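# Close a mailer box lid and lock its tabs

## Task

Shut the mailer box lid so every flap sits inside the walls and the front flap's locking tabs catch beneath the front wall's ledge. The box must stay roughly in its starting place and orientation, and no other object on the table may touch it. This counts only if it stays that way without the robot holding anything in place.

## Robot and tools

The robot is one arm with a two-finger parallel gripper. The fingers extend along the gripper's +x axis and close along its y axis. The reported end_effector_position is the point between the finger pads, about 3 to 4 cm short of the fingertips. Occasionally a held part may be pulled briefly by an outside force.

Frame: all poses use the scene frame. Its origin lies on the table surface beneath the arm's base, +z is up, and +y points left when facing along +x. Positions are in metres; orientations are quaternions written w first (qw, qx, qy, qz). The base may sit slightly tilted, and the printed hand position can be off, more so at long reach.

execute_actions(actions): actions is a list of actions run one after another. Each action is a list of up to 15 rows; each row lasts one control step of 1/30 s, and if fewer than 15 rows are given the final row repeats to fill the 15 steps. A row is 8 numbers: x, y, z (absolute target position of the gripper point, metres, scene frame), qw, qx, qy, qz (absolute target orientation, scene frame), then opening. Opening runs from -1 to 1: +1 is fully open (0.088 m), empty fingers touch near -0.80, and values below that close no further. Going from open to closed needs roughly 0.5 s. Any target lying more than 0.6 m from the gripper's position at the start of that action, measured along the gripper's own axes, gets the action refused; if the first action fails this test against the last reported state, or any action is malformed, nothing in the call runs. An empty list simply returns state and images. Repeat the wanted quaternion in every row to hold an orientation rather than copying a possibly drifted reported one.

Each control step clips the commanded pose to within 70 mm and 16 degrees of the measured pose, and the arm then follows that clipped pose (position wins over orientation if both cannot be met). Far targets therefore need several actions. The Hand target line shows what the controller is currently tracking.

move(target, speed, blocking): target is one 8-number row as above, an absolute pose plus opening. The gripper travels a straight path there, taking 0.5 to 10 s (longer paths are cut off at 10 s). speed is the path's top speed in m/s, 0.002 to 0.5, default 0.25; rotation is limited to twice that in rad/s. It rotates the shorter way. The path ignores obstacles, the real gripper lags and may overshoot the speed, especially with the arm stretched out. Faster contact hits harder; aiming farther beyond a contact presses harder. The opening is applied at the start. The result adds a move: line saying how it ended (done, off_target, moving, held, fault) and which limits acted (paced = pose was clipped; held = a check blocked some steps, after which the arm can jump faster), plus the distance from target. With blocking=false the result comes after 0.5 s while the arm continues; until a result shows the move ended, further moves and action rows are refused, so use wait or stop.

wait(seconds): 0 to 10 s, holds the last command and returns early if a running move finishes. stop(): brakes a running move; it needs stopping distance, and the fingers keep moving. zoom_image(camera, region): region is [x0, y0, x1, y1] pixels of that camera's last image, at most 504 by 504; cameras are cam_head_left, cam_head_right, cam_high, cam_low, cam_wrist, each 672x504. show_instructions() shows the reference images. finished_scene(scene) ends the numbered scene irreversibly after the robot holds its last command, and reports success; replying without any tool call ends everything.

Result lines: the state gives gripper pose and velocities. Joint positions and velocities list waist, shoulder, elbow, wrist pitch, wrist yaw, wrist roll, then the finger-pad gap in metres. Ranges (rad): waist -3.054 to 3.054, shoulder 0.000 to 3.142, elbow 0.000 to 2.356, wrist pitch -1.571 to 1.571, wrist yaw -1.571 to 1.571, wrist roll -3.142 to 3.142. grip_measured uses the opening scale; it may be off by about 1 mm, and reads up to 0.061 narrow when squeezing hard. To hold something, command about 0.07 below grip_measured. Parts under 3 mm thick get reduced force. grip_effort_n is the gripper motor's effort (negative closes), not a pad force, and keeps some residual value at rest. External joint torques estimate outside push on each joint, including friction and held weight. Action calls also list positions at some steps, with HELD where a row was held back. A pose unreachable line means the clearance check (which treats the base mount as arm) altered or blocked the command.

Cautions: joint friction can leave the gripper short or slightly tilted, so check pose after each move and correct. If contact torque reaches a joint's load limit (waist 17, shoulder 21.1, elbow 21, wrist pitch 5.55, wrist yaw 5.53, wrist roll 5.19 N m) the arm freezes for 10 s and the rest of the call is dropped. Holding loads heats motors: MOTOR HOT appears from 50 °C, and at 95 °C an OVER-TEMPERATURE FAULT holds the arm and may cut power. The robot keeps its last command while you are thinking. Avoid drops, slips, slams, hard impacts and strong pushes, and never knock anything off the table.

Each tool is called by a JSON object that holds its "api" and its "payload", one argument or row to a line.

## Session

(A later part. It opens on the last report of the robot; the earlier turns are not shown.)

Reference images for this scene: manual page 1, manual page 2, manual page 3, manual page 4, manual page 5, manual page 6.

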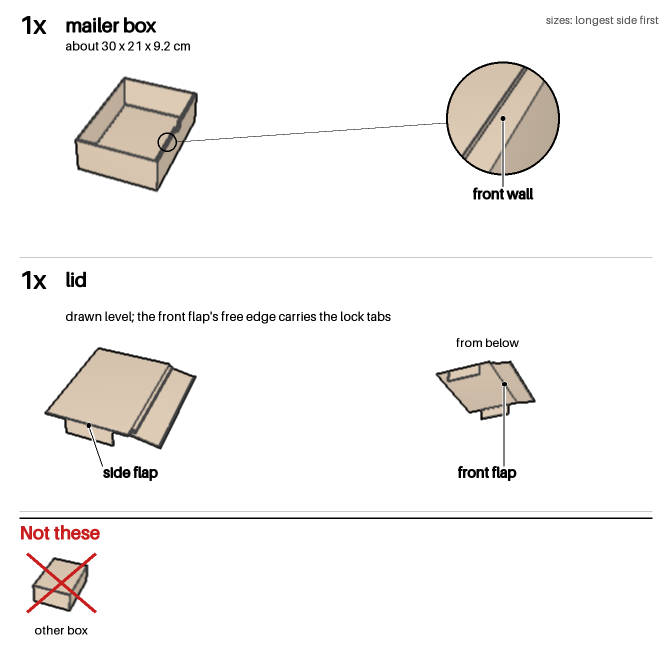

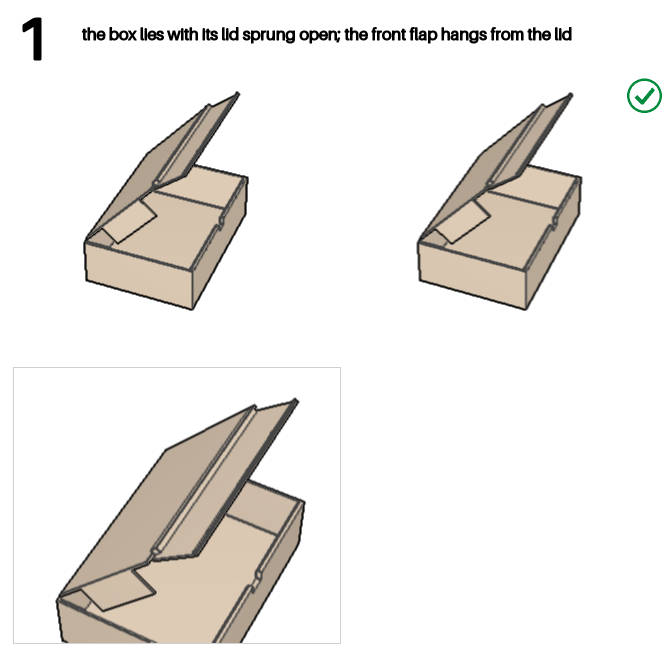

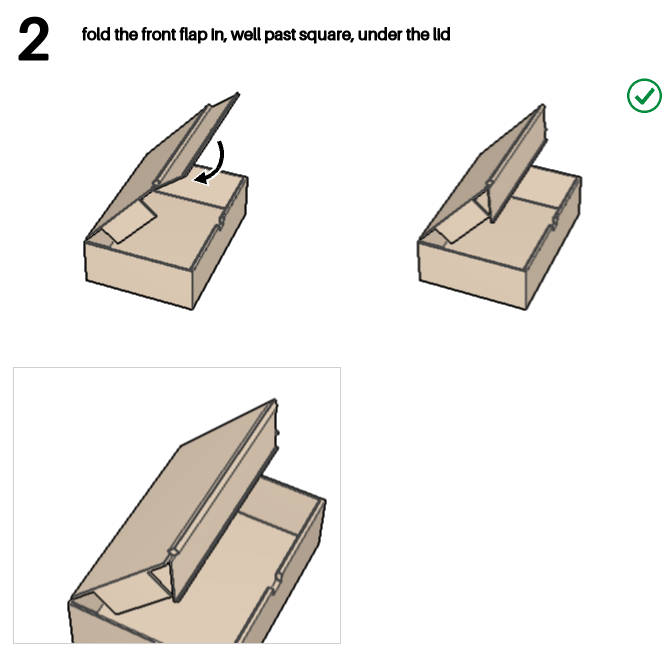

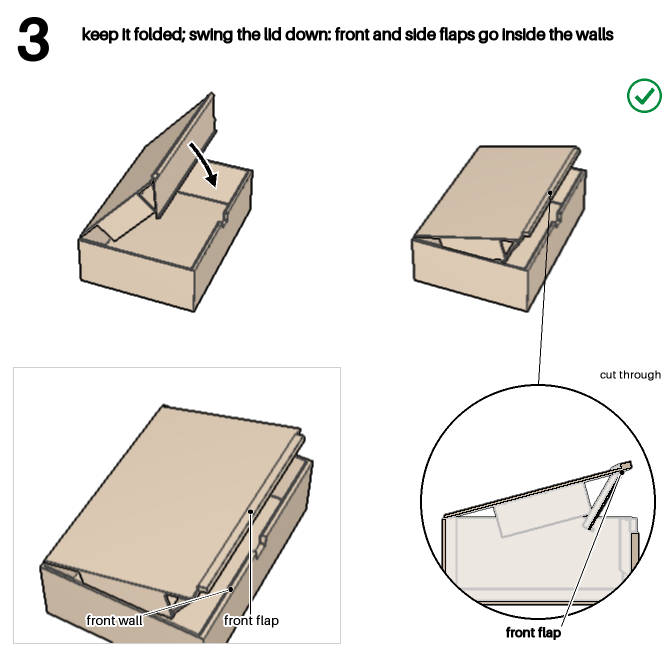

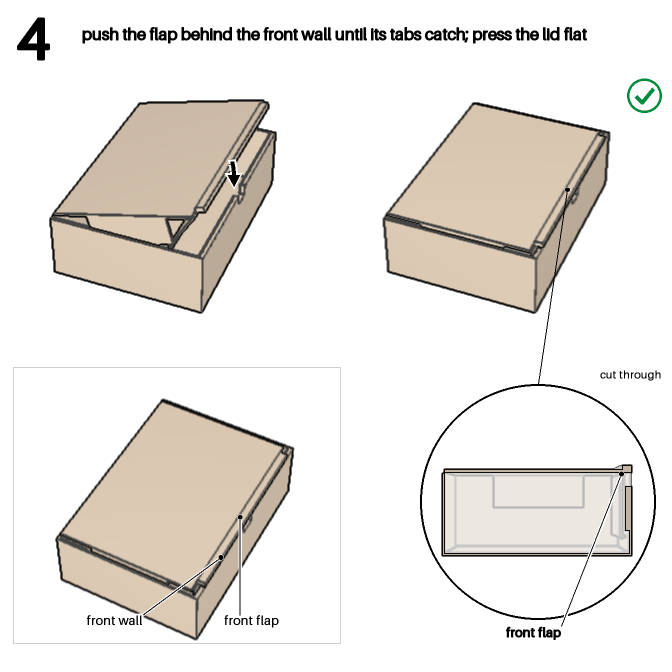

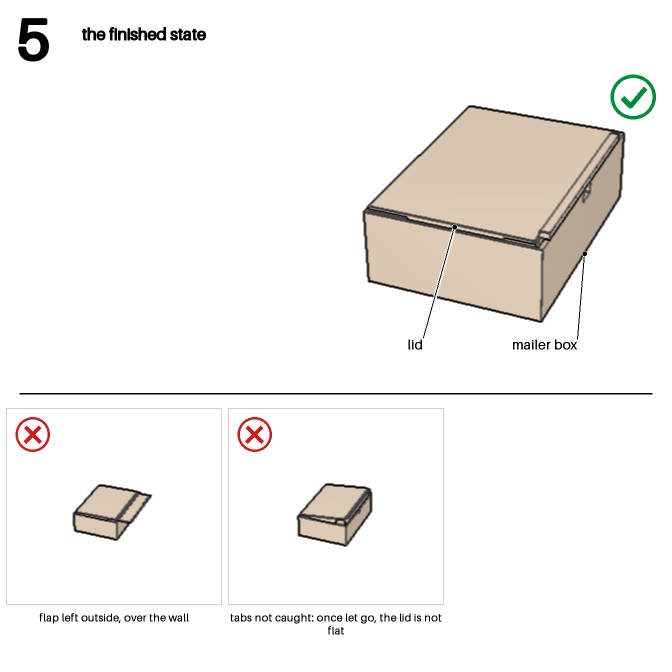

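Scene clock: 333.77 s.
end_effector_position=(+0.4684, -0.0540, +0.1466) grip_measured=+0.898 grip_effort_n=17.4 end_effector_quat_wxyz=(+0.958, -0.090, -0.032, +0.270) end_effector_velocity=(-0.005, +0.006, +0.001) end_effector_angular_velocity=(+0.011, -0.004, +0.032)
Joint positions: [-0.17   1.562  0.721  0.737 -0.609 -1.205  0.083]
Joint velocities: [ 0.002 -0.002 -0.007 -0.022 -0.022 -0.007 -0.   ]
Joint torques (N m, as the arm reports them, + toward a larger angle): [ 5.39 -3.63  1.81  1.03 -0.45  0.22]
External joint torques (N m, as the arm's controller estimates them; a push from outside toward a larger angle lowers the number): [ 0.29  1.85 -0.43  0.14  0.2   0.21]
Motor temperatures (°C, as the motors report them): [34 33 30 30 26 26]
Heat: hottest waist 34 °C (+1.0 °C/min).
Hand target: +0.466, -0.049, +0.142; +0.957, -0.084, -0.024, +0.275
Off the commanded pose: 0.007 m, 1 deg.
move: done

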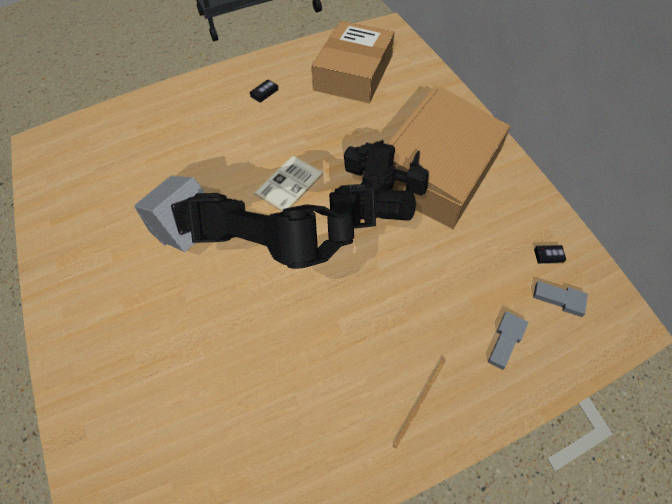

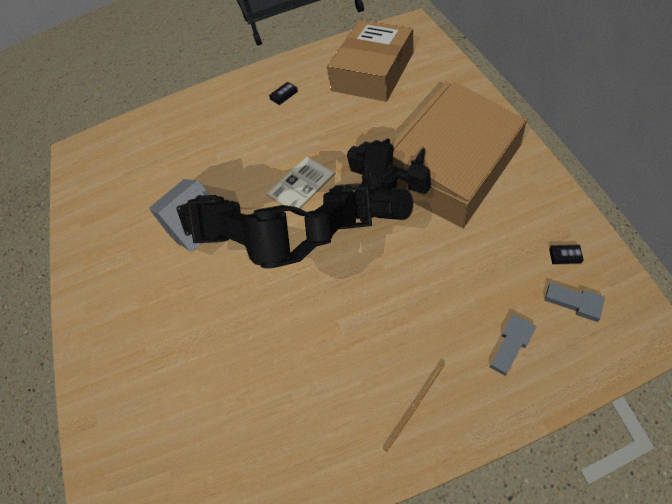

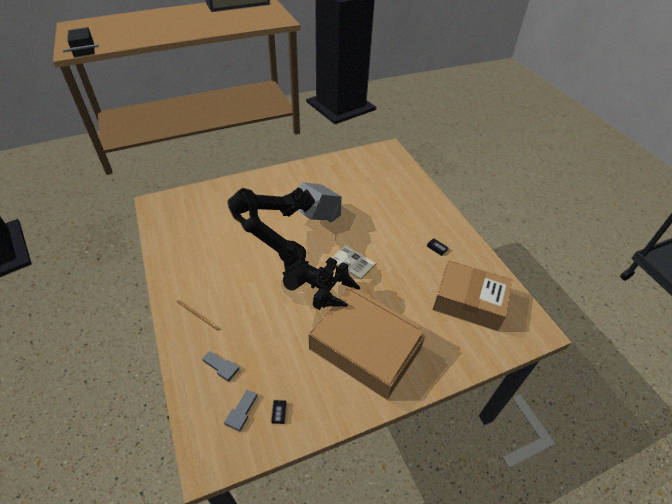

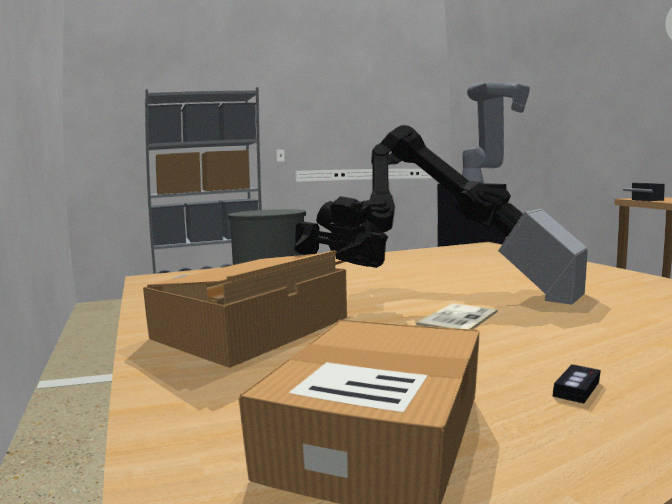

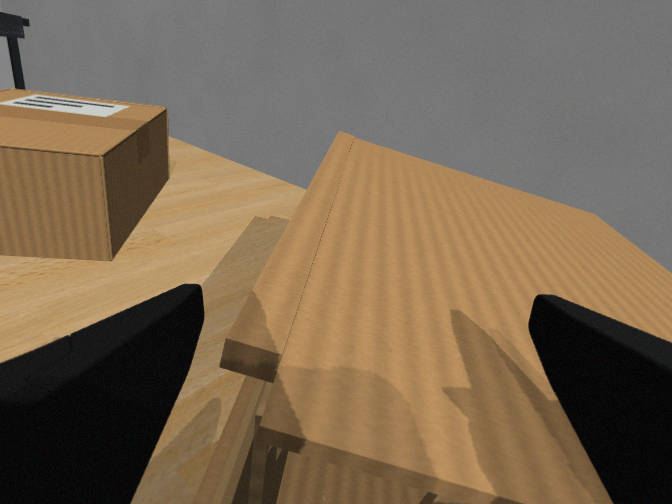

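The box has come back nearly to its original pose. Press.

{"api": "move", "payload": {
  "target": [0.466,-0.051,0.122,0.959,0.067,0.019,0.275,0.9],
  "speed": 0.05
}}

{"api": "move", "payload": {
  "target": [0.466,-0.055,0.15,0.959,0.067,0.019,0.275,0.9],
  "speed": 0.05
}}

Scene clock: 340.30 s.
end_effector_position=(+0.4687, -0.0547, +0.1404) grip_measured=+0.898 grip_effort_n=17.4 end_effector_quat_wxyz=(+0.960, +0.054, -0.010, +0.274) end_effector_velocity=(-0.002, +0.003, +0.003) end_effector_angular_velocity=(+0.018, -0.009, +0.019)
Joint positions: [-0.199  1.601  0.726  0.791 -0.67  -0.906  0.083]
Joint velocities: [ 0.002 -0.002 -0.002 -0.007 -0.022  0.007 -0.   ]
Joint torques (N m, as the arm reports them, + toward a larger angle): [ 3.36 -2.02  2.19  0.41  0.    0.55]
External joint torques (N m, as the arm's controller estimates them; a push from outside toward a larger angle lowers the number): [-1.8   3.68  0.06 -0.53  0.64  0.55]
Motor temperatures (°C, as the motors report them): [34 33 30 30 26 26]
Heat: hottest waist 34 °C (+1.0 °C/min).
Hand target: +0.465, -0.051, +0.122; +0.959, +0.067, +0.019, +0.275
Off the commanded pose: 0.019 m, 4 deg.
move: off_target

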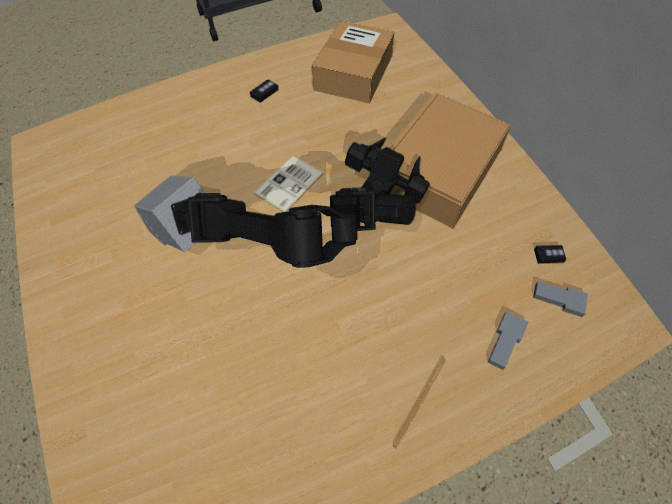

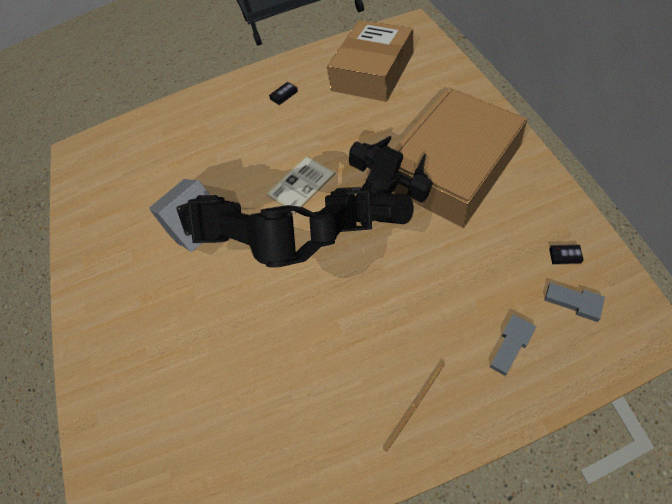

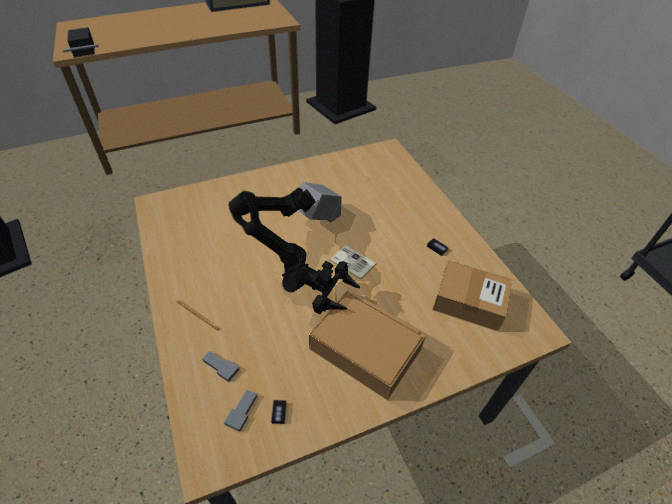

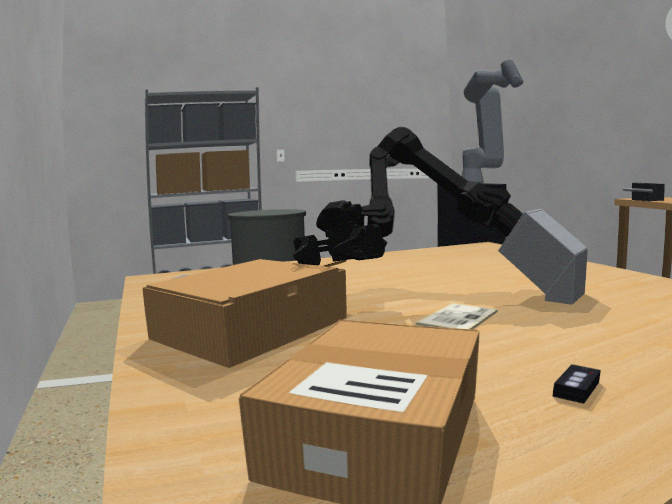

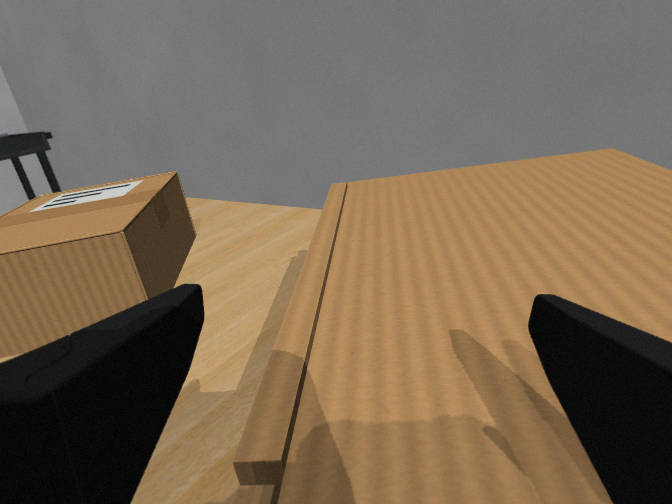

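Scene clock: 341.20 s.
end_effector_position=(+0.4677, -0.0549, +0.1499) grip_measured=+0.898 grip_effort_n=17.4 end_effector_quat_wxyz=(+0.959, +0.065, +0.014, +0.275) end_effector_velocity=(-0.004, +0.001, -0.005) end_effector_angular_velocity=(-0.009, +0.035, +0.009)
Joint positions: [-0.166  1.544  0.724  0.705 -0.605 -0.887  0.083]
Joint velocities: [-0.002 -0.012 -0.007 -0.037  0.022 -0.007  0.   ]
Joint torques (N m, as the arm reports them, + toward a larger angle): [ 5.28 -5.43  2.08  0.75 -0.47  0.15]
External joint torques (N m, as the arm's controller estimates them; a push from outside toward a larger angle lowers the number): [ 0.33  0.   -0.24 -0.14  0.16  0.15]
Motor temperatures (°C, as the motors report them): [34 33 30 29 26 26]
Heat: hottest waist 34 °C (+1.0 °C/min).
Hand target: +0.466, -0.055, +0.150; +0.959, +0.067, +0.019, +0.275
Off the commanded pose: 0.002 m, 1 deg.
move: done

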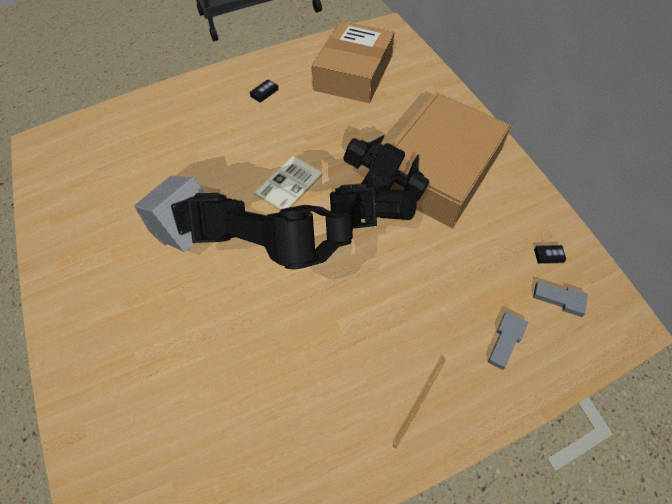

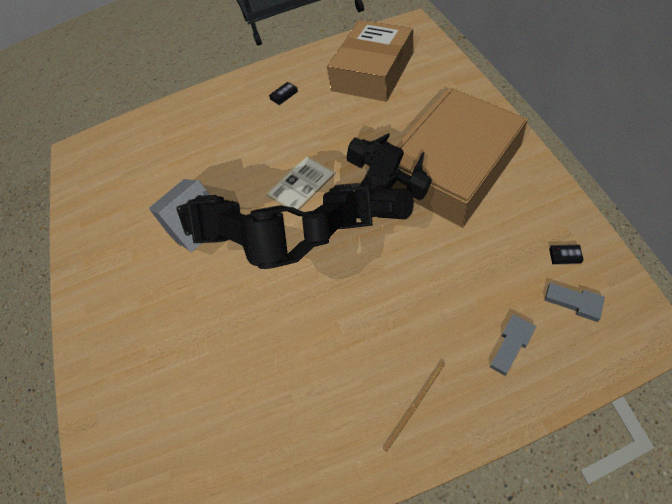

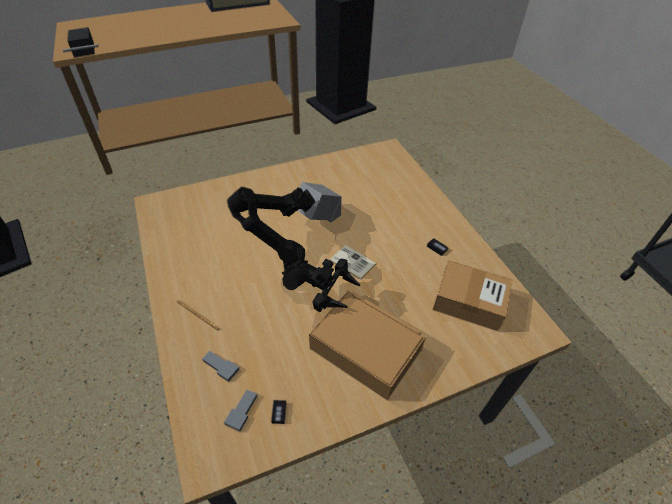

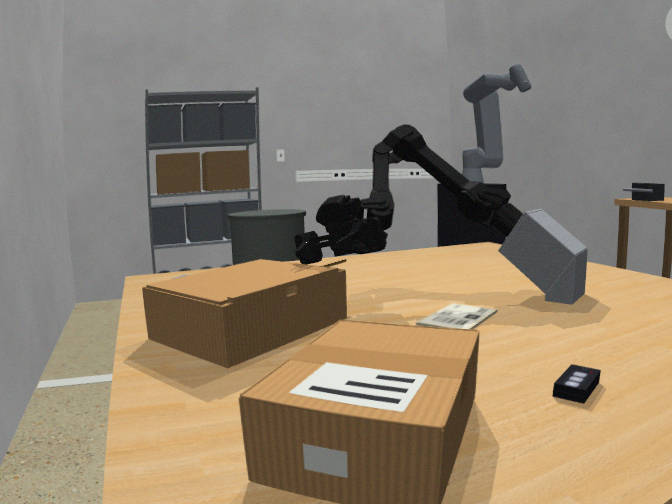

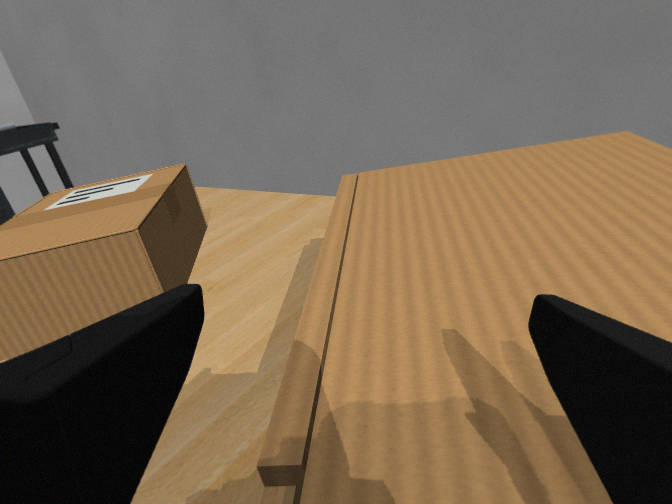

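{"api": "move", "payload": {
  "target": [0.42,-0.085,0.2,0.959,0.067,0.019,0.275,0.9],
  "speed": 0.1
}}

{"api": "zoom_image", "payload": {
  "camera": "cam_low",
  "region": [120,230,380,380]
}}

Scene clock: 346.53 s.
end_effector_position=(+0.4222, -0.0856, +0.2004) grip_measured=+0.898 grip_effort_n=17.4 end_effector_quat_wxyz=(+0.959, +0.065, +0.015, +0.275) end_effector_velocity=(-0.003, -0.001, +0.004) end_effector_angular_velocity=(-0.014, -0.017, +0.007)
Joint positions: [-0.147  1.184  0.609  0.461 -0.585 -0.883  0.083]
Joint velocities: [ 0.002 -0.022 -0.002 -0.022 -0.007 -0.022 -0.   ]
Joint torques (N m, as the arm reports them, + toward a larger angle): [ 3.84 -4.55  2.97  0.76 -0.49  0.13]
External joint torques (N m, as the arm's controller estimates them; a push from outside toward a larger angle lowers the number): [ 0.3  -0.05 -0.33 -0.17  0.15  0.13]
Motor temperatures (°C, as the motors report them): [34 33 30 29 26 26]
Heat: hottest waist 34 °C (+1.0 °C/min).
Hand target: +0.420, -0.085, +0.200; +0.959, +0.067, +0.019, +0.275
Off the commanded pose: 0.002 m, 0 deg.
move: done

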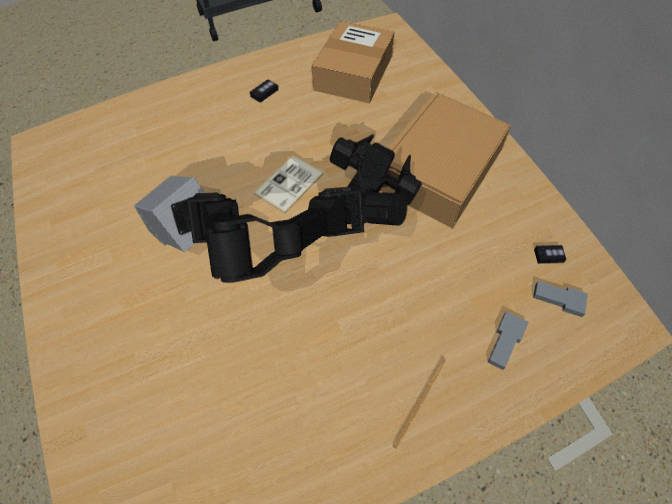

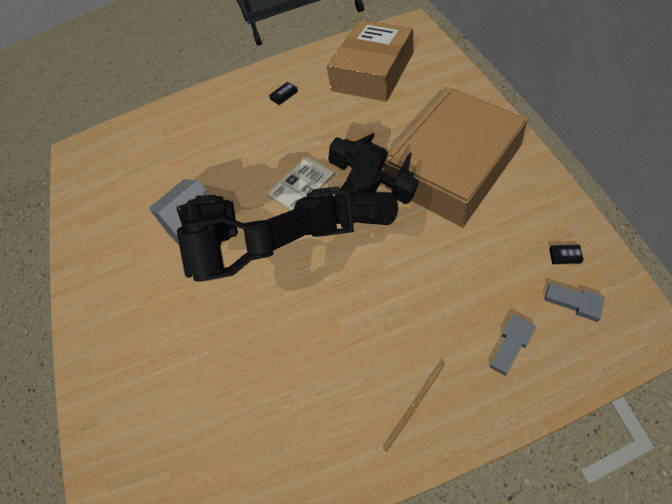

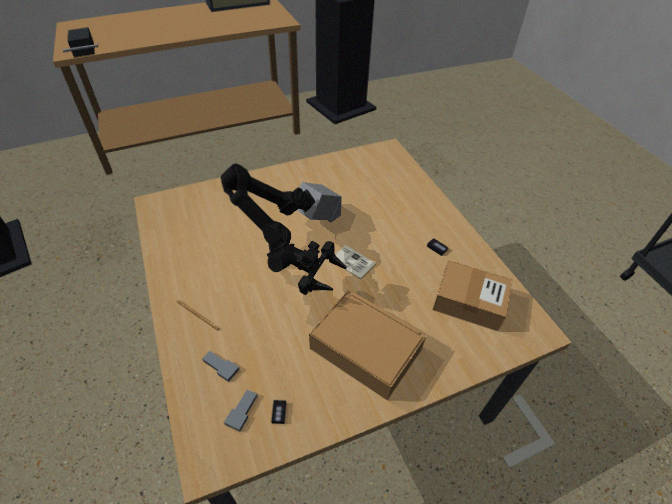

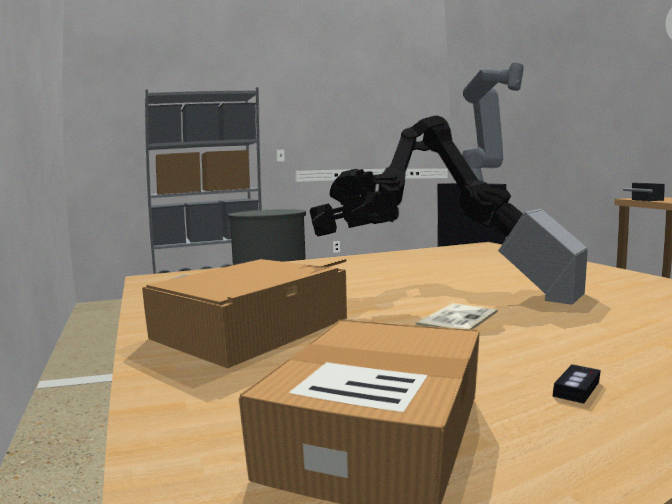

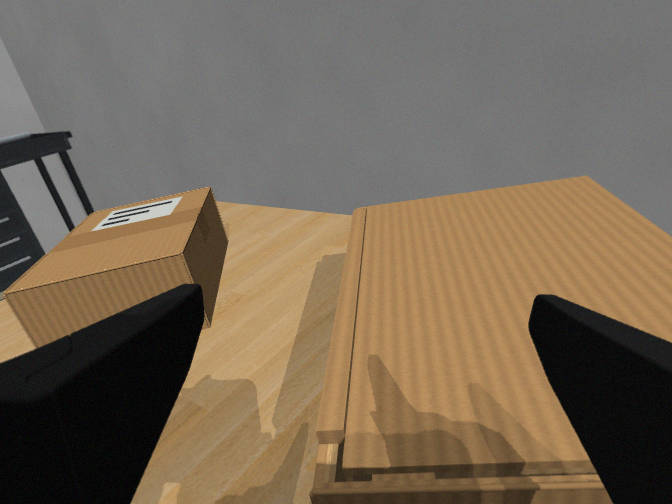

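Region (120, 230, 380, 380) of cam_low's 672x504 image, scaled by 1.938, with more detail than that image has; it fills the top 291 rows of this view, and the rest is white.

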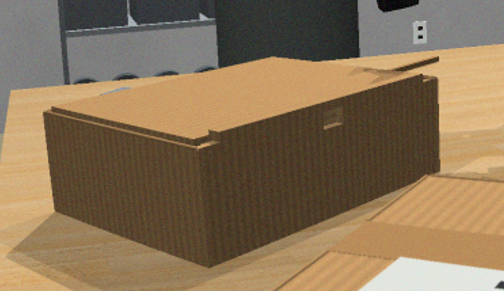

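{"api": "finished_scene", "payload": {
  "scene": 2
}}

The scene is finished: the task was done.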